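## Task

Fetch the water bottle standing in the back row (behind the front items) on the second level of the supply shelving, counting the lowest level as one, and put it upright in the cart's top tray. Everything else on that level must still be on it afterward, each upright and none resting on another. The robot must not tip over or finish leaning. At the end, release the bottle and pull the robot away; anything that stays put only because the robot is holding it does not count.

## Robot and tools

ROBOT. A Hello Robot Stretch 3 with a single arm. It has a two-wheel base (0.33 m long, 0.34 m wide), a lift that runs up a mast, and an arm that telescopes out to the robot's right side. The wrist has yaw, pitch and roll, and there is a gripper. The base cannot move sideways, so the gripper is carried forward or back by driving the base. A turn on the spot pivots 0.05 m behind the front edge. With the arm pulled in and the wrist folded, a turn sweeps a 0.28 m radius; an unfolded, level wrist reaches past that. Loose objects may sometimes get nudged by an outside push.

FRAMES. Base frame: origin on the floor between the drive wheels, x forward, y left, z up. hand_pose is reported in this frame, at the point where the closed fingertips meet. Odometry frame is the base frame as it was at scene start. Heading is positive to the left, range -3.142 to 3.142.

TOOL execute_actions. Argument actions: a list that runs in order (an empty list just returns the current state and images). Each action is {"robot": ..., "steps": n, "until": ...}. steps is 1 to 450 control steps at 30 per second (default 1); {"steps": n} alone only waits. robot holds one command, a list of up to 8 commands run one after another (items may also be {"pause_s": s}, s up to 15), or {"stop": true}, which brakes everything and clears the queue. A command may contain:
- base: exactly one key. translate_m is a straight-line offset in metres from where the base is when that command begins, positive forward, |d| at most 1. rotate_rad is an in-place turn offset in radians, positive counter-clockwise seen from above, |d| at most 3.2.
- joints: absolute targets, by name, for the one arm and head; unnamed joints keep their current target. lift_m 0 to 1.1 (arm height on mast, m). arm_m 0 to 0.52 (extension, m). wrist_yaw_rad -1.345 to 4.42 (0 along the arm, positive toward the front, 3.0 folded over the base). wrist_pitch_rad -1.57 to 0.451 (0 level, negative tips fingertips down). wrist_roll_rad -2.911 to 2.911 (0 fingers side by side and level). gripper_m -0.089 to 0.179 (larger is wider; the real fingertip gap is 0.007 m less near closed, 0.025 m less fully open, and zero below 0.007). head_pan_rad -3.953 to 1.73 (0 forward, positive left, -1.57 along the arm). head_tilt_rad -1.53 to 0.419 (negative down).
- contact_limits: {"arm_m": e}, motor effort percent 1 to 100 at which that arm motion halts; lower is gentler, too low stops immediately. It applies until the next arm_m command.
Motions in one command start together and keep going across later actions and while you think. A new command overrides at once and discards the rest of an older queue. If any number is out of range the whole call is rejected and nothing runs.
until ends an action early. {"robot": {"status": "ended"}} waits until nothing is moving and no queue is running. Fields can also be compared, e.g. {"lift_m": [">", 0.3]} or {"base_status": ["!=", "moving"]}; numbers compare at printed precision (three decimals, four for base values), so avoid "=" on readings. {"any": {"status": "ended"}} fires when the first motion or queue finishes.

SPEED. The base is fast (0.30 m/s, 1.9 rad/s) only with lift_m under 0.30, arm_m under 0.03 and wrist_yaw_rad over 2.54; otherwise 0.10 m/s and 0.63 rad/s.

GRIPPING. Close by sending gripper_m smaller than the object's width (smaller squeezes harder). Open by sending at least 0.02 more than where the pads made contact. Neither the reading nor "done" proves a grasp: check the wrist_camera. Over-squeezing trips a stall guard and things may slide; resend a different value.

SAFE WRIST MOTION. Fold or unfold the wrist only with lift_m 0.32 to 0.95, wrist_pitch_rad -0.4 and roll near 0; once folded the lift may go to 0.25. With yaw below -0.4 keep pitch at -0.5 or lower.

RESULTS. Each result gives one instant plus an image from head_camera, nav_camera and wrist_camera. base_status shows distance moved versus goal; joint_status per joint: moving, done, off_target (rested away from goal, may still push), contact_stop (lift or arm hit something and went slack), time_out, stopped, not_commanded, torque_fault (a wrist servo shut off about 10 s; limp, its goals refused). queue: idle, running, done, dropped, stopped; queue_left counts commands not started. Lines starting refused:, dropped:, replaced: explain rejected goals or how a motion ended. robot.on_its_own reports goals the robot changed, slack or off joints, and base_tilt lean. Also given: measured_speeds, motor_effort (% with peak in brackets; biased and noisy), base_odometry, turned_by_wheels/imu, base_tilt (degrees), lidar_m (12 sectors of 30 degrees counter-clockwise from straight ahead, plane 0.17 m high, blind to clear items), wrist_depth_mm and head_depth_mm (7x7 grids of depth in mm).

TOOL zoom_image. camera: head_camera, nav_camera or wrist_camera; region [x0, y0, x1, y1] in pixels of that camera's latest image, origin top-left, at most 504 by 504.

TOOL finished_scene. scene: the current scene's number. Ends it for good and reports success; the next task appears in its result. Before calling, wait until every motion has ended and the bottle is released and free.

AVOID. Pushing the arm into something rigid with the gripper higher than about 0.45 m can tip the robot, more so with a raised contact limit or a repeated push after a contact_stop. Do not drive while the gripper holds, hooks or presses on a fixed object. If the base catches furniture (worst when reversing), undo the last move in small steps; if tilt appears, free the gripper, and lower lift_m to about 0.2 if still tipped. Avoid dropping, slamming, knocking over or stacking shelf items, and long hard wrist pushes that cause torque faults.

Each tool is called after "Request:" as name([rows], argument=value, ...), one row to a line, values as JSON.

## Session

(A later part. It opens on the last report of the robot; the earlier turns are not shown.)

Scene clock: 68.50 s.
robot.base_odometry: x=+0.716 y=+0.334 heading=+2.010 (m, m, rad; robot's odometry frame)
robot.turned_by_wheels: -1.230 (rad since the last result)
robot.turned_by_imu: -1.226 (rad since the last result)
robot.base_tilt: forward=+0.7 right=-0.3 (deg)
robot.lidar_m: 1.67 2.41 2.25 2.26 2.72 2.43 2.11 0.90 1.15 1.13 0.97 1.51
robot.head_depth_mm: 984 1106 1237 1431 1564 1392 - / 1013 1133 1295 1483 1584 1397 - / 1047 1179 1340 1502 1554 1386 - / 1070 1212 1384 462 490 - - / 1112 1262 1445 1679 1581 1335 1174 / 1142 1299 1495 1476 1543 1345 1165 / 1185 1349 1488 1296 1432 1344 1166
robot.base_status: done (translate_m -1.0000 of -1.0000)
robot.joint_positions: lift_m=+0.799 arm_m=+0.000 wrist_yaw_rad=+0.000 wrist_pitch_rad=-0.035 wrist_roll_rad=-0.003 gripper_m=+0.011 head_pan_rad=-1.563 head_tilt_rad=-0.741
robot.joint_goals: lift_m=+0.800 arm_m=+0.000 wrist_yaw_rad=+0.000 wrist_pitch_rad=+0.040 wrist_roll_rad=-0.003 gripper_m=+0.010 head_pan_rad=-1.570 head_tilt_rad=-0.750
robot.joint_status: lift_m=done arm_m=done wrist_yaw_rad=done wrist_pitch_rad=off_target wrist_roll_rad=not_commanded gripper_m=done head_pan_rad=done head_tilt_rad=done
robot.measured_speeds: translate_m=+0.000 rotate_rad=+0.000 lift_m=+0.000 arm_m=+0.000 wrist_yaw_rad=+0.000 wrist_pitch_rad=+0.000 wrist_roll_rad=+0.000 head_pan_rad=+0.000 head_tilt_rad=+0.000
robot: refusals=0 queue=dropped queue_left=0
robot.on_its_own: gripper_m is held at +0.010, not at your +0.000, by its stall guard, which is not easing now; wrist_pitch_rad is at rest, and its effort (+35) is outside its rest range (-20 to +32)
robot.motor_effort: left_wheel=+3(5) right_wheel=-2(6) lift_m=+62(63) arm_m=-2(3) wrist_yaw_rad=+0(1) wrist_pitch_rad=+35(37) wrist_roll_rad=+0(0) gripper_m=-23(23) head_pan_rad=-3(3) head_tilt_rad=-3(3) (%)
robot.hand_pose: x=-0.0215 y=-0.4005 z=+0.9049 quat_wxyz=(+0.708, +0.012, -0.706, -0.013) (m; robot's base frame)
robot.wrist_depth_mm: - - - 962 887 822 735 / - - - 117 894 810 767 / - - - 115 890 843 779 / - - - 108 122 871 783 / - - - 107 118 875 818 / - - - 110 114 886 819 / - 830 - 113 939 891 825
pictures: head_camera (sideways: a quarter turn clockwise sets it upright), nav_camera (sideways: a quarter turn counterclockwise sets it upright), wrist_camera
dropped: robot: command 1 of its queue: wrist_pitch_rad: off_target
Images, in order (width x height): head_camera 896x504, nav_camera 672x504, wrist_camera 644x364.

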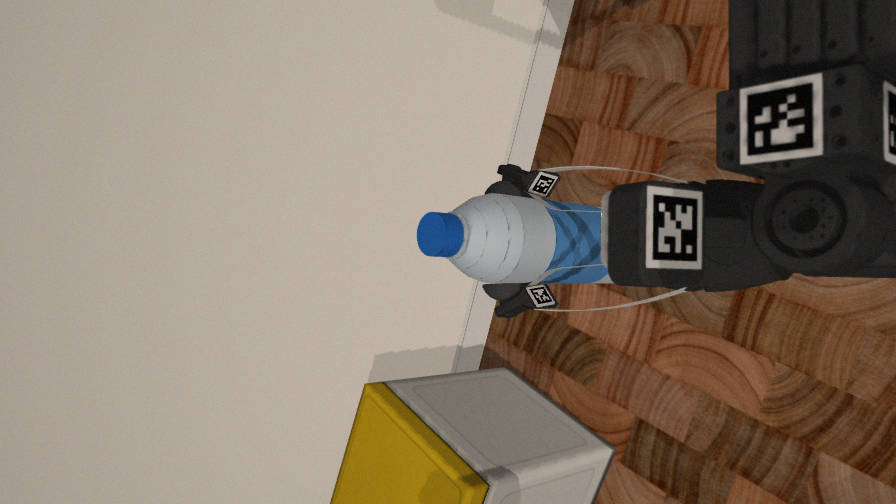

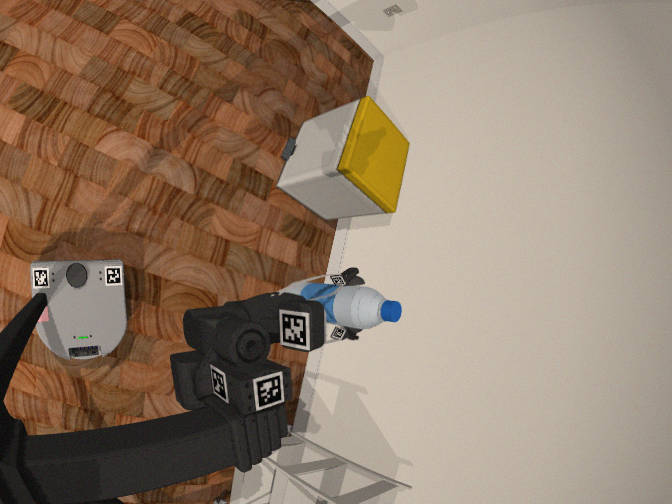

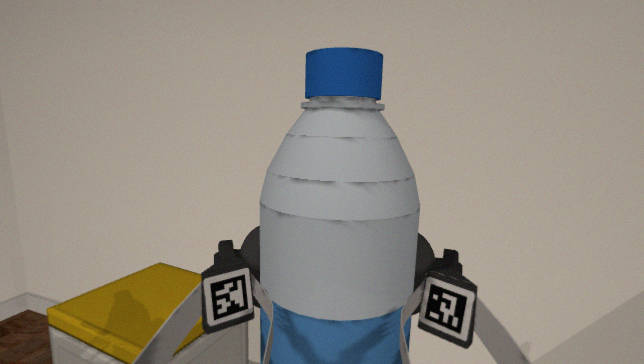

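Request:
execute_actions([
  {"robot":[{"base":{"translate_m":-0.54},"joints":{"lift_m":0.83}},{"base":{"rotate_rad":-0.48}},{"joints":{"arm_m":0.31}}],"steps":450,"until":{"robot":{"status":"ended"}}},
])

Scene clock: 80.20 s.
robot.base_odometry: x=+0.946 y=-0.154 heading=+1.530 (m, m, rad; robot's odometry frame)
robot.turned_by_wheels: -0.480 (rad since the last result)
robot.turned_by_imu: -0.477 (rad since the last result)
robot.base_tilt: forward=+0.6 right=-0.3 (deg)
robot.lidar_m: 1.41 2.17 2.97 2.44 2.74 2.11 1.92 1.69 0.64 0.58 1.02 1.27
robot.head_depth_mm: 930 1059 1210 939 - - - / 909 1035 1127 - 1110 1297 1194 / 895 1020 - 838 1128 1272 1179 / 887 965 - 821 1073 1273 1179 / 872 978 1045 929 1044 1259 1170 / 858 965 1084 1271 1490 1339 1168 / 843 948 1081 1253 1446 1332 1158
robot.base_status: done (rotate_rad -0.4798 of -0.4800)
robot.joint_positions: lift_m=+0.829 arm_m=+0.310 wrist_yaw_rad=+0.000 wrist_pitch_rad=-0.035 wrist_roll_rad=-0.003 gripper_m=+0.011 head_pan_rad=-1.563 head_tilt_rad=-0.741
robot.joint_goals: lift_m=+0.830 arm_m=+0.310 wrist_yaw_rad=+0.000 wrist_pitch_rad=+0.040 wrist_roll_rad=-0.003 gripper_m=+0.010 head_pan_rad=-1.570 head_tilt_rad=-0.750
robot.joint_status: lift_m=done arm_m=done wrist_yaw_rad=done wrist_pitch_rad=off_target wrist_roll_rad=not_commanded gripper_m=done head_pan_rad=done head_tilt_rad=done
robot.measured_speeds: translate_m=+0.000 rotate_rad=+0.000 lift_m=+0.000 arm_m=+0.000 wrist_yaw_rad=+0.000 wrist_pitch_rad=+0.000 wrist_roll_rad=+0.000 head_pan_rad=+0.000 head_tilt_rad=+0.000
robot: refusals=0 queue=done queue_left=0
robot.on_its_own: gripper_m is held at +0.010, not at your +0.000, by its stall guard, which is not easing now; wrist_pitch_rad is at rest, and its effort (+35) is outside its rest range (-20 to +32)
robot.motor_effort: left_wheel=+2(6) right_wheel=-2(4) lift_m=+63(63) arm_m=+3(3) wrist_yaw_rad=+0(0) wrist_pitch_rad=+35(35) wrist_roll_rad=+0(0) gripper_m=-23(23) head_pan_rad=-4(4) head_tilt_rad=-3(2) (%)
robot.hand_pose: x=-0.0215 y=-0.7100 z=+0.9350 quat_wxyz=(+0.708, +0.013, -0.706, -0.013) (m; robot's base frame)
robot.wrist_depth_mm: 408 425 434 448 466 480 505 / 422 431 445 118 474 498 511 / 430 445 458 115 491 512 528 / 440 457 470 108 123 526 541 / 455 470 481 107 118 536 565 / 473 484 484 110 115 557 582 / 477 495 410 113 431 447 599
pictures: head_camera (sideways: a quarter turn clockwise sets it upright), nav_camera (sideways: a quarter turn counterclockwise sets it upright), wrist_camera
Images, in order (width x height): head_camera 896x504, nav_camera 672x504, wrist_camera 644x364.

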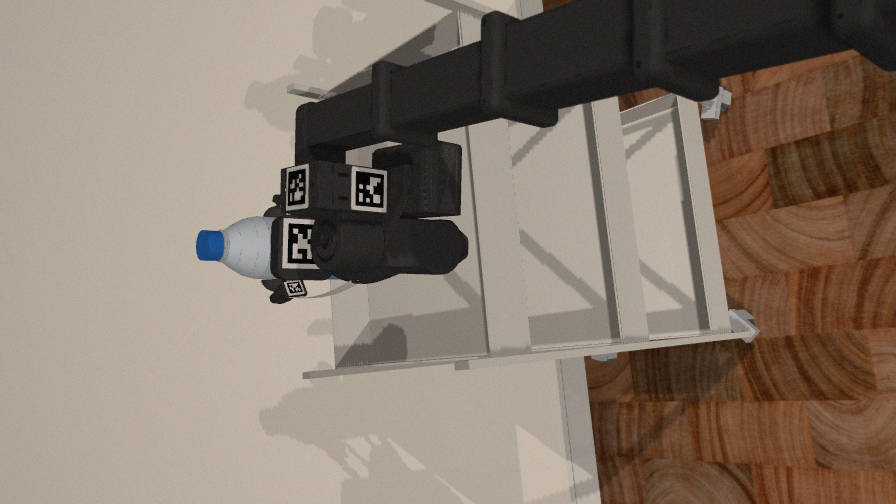

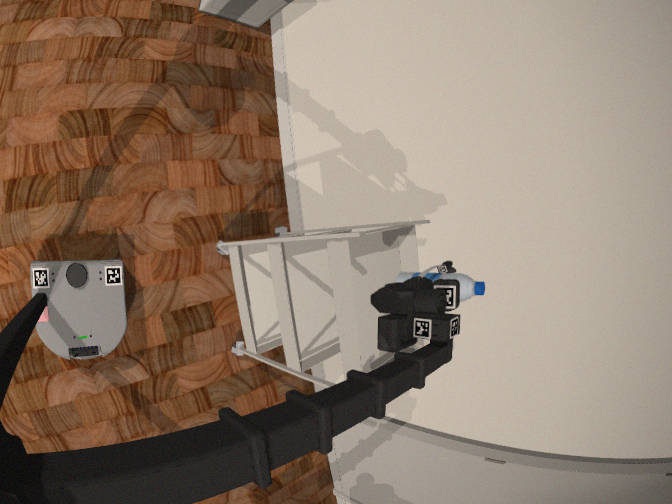

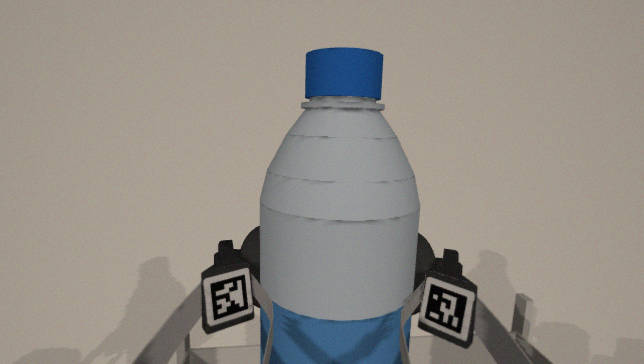

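Request:
execute_actions([
  {"robot":{"joints":{"lift_m":0.71}},"steps":450,"until":{"robot":{"status":"ended"}}},
  {"robot":{"joints":{"lift_m":0.68}},"steps":30,"until":{"robot":{"wrist_pitch_rad":[">",-0.028]}}},
  {"robot":{"stop":true},"steps":8},
])

Scene clock: 83.40 s.
robot.base_odometry: x=+0.946 y=-0.154 heading=+1.530 (m, m, rad; robot's odometry frame)
robot.turned_by_wheels: +0.000 (rad since the last result)
robot.turned_by_imu: +0.001 (rad since the last result)
robot.base_tilt: forward=+0.7 right=-0.3 (deg)
robot.lidar_m: 1.41 2.16 2.97 2.44 2.75 2.10 1.92 1.68 0.64 0.58 1.02 1.26
robot.head_depth_mm: 931 1054 1212 938 1531 1375 1183 / 915 1039 1107 946 1132 - - / 899 1020 1101 998 1070 1278 1177 / 882 995 1078 - 1047 1267 1178 / 873 981 1059 926 1040 1266 1172 / 858 964 1088 1277 1488 1345 1168 / 841 943 1078 1257 1465 1339 1168
robot.base_status: done (rotate_rad -0.4798 of -0.4800)
robot.joint_positions: lift_m=+0.681 arm_m=+0.310 wrist_yaw_rad=+0.000 wrist_pitch_rad=-0.031 wrist_roll_rad=-0.003 gripper_m=+0.011 head_pan_rad=-1.563 head_tilt_rad=-0.741
robot.joint_goals: lift_m=+0.680 arm_m=+0.310 wrist_yaw_rad=+0.000 wrist_pitch_rad=+0.040 wrist_roll_rad=-0.003 gripper_m=+0.010 head_pan_rad=-1.570 head_tilt_rad=-0.750
robot.joint_status: lift_m=done arm_m=done wrist_yaw_rad=done wrist_pitch_rad=off_target wrist_roll_rad=not_commanded gripper_m=done head_pan_rad=done head_tilt_rad=done
robot.measured_speeds: translate_m=+0.000 rotate_rad=+0.000 lift_m=+0.000 arm_m=+0.000 wrist_yaw_rad=+0.000 wrist_pitch_rad=+0.000 wrist_roll_rad=+0.000 head_pan_rad=+0.000 head_tilt_rad=+0.000
robot: refusals=0 queue=done queue_left=0
robot.on_its_own: gripper_m is held at +0.010, not at your +0.000, by its stall guard, which is not easing now; wrist_pitch_rad is at rest, and its effort (+33) is outside its rest range (-20 to +32)
robot.motor_effort: left_wheel=+2(2) right_wheel=-2(2) lift_m=+21(65) arm_m=+3(3) wrist_yaw_rad=+0(1) wrist_pitch_rad=+33(35) wrist_roll_rad=+0(0) gripper_m=-23(23) head_pan_rad=-2(4) head_tilt_rad=-4(3) (%)
robot.hand_pose: x=-0.0215 y=-0.7101 z=+0.7873 quat_wxyz=(+0.708, +0.011, -0.706, -0.011) (m; robot's base frame)
robot.wrist_depth_mm: 412 425 432 445 462 481 499 / 423 434 444 118 482 492 509 / 430 445 455 116 488 512 531 / 439 451 465 108 122 525 544 / 453 465 378 107 118 419 564 / 468 349 346 110 114 408 332 / 473 231 284 113 276 309 308
pictures: head_camera (sideways: a quarter turn clockwise sets it upright), nav_camera (sideways: a quarter turn counterclockwise sets it upright), wrist_camera
Images, in order (width x height): head_camera 896x504, nav_camera 672x504, wrist_camera 644x364.

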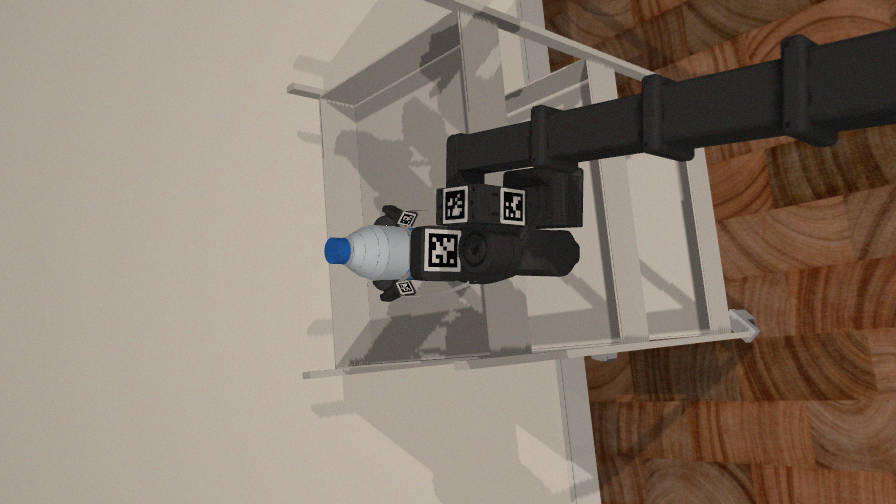

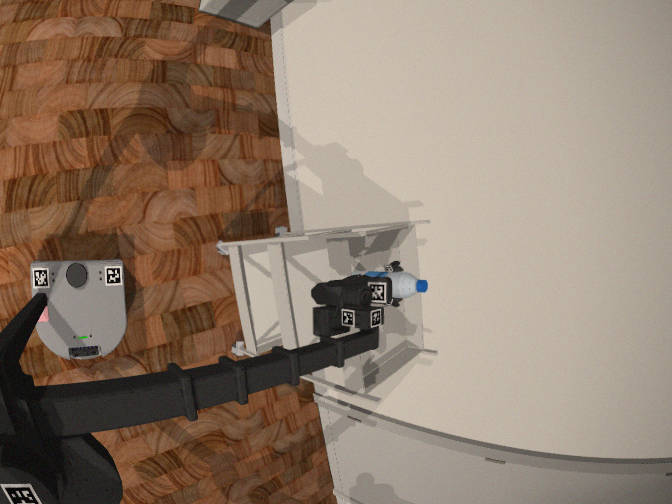

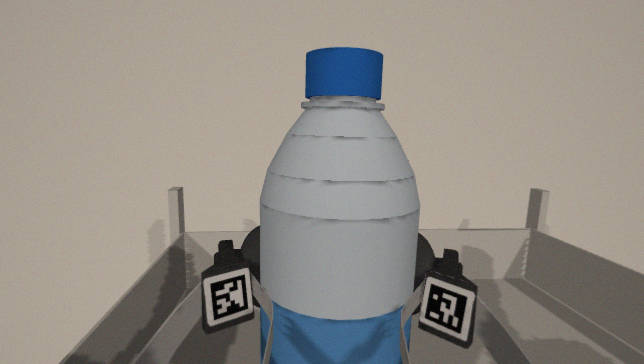

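The wrist reading suggests the bottle is just touching down.

Request:
execute_actions([
  {"robot":{"joints":{"lift_m":0.66}},"steps":30,"until":{"robot":{"wrist_pitch_rad":[">",-0.022]}}},
  {"robot":{"stop":true},"steps":8},
  {"robot":[{"joints":{"gripper_m":0.11}},{"joints":{"arm_m":0,"lift_m":0.69}}],"steps":450,"until":{"robot":{"status":"ended"}}},
])

Scene clock: 88.93 s.
robot.base_odometry: x=+0.946 y=-0.154 heading=+1.530 (m, m, rad; robot's odometry frame)
robot.turned_by_wheels: +0.000 (rad since the last result)
robot.turned_by_imu: +0.001 (rad since the last result)
robot.base_tilt: forward=+0.7 right=-0.4 (deg)
robot.lidar_m: 1.41 2.17 2.98 2.44 2.76 2.10 1.93 1.69 0.64 0.58 1.02 1.27
robot.head_depth_mm: 928 1058 1224 938 1545 1368 1220 / 912 1037 1117 942 1130 1282 1239 / 898 1016 1107 941 1127 1267 1217 / 881 997 1079 819 1076 1263 - / 870 979 1057 929 1041 1258 1168 / 854 963 1084 1271 1498 1347 1165 / 847 945 1071 1257 1460 1334 1164
robot.base_status: done (rotate_rad -0.4798 of -0.4800)
robot.joint_positions: lift_m=+0.689 arm_m=+0.000 wrist_yaw_rad=+0.000 wrist_pitch_rad=+0.014 wrist_roll_rad=-0.003 gripper_m=+0.110 head_pan_rad=-1.563 head_tilt_rad=-0.741
robot.joint_goals: lift_m=+0.690 arm_m=+0.000 wrist_yaw_rad=+0.000 wrist_pitch_rad=+0.040 wrist_roll_rad=-0.003 gripper_m=+0.110 head_pan_rad=-1.570 head_tilt_rad=-0.750
robot.joint_status: lift_m=done arm_m=done wrist_yaw_rad=done wrist_pitch_rad=off_target wrist_roll_rad=not_commanded gripper_m=done head_pan_rad=done head_tilt_rad=done
robot.measured_speeds: translate_m=+0.000 rotate_rad=+0.000 lift_m=+0.000 arm_m=+0.000 wrist_yaw_rad=+0.000 wrist_pitch_rad=+0.000 wrist_roll_rad=+0.000 head_pan_rad=+0.000 head_tilt_rad=+0.000
robot: refusals=0 queue=done queue_left=0
robot.motor_effort: left_wheel=+3(2) right_wheel=-1(2) lift_m=+58(59) arm_m=-2(2) wrist_yaw_rad=+0(0) wrist_pitch_rad=+12(33) wrist_roll_rad=+0(0) gripper_m=+1(95) head_pan_rad=-4(3) head_tilt_rad=-3(3) (%)
robot.hand_pose: x=-0.0215 y=-0.4018 z=+0.8076 quat_wxyz=(+0.708, -0.005, -0.706, +0.005) (m; robot's base frame)
robot.wrist_depth_mm: 682 701 729 763 791 821 828 / 701 721 752 771 801 839 846 / 718 743 740 766 805 840 849 / 717 748 765 450 809 863 896 / 744 758 683 445 724 870 900 / 748 780 366 377 382 406 923 / 764 804 711 724 756 938 943
pictures: head_camera (sideways: a quarter turn clockwise sets it upright), nav_camera (sideways: a quarter turn counterclockwise sets it upright), wrist_camera
Images, in order (width x height): head_camera 896x504, nav_camera 672x504, wrist_camera 644x364.

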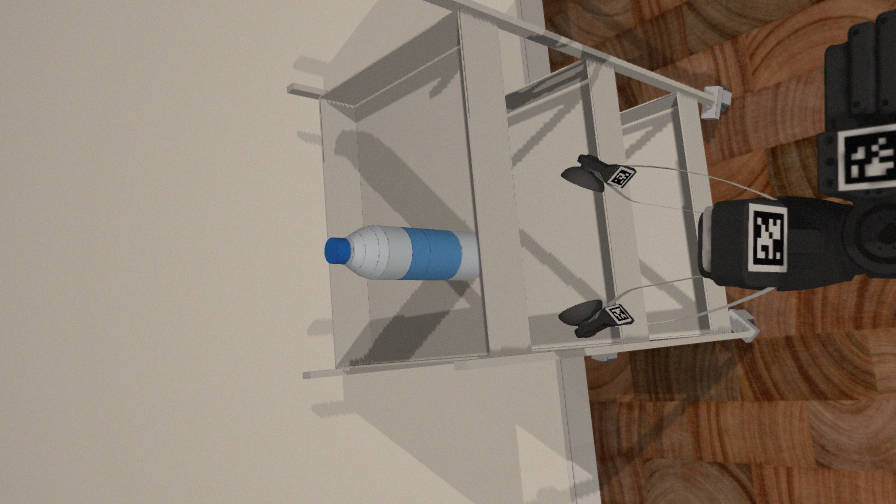

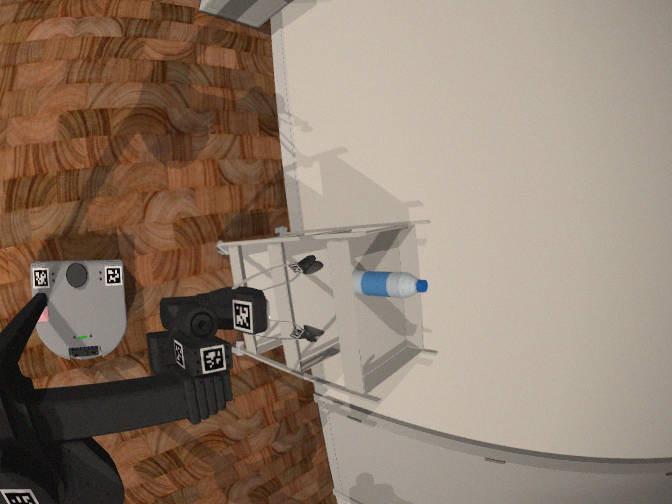

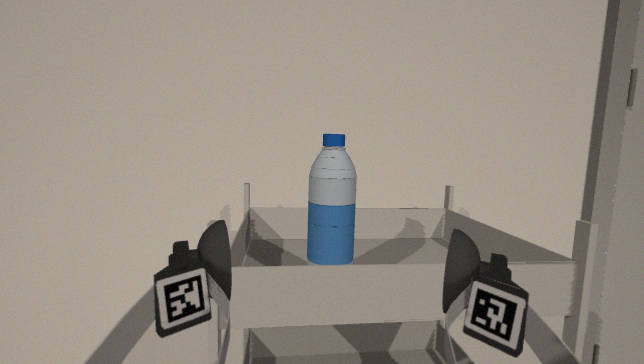

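Request:
finished_scene(scene=1)

The scene is finished: the task was done.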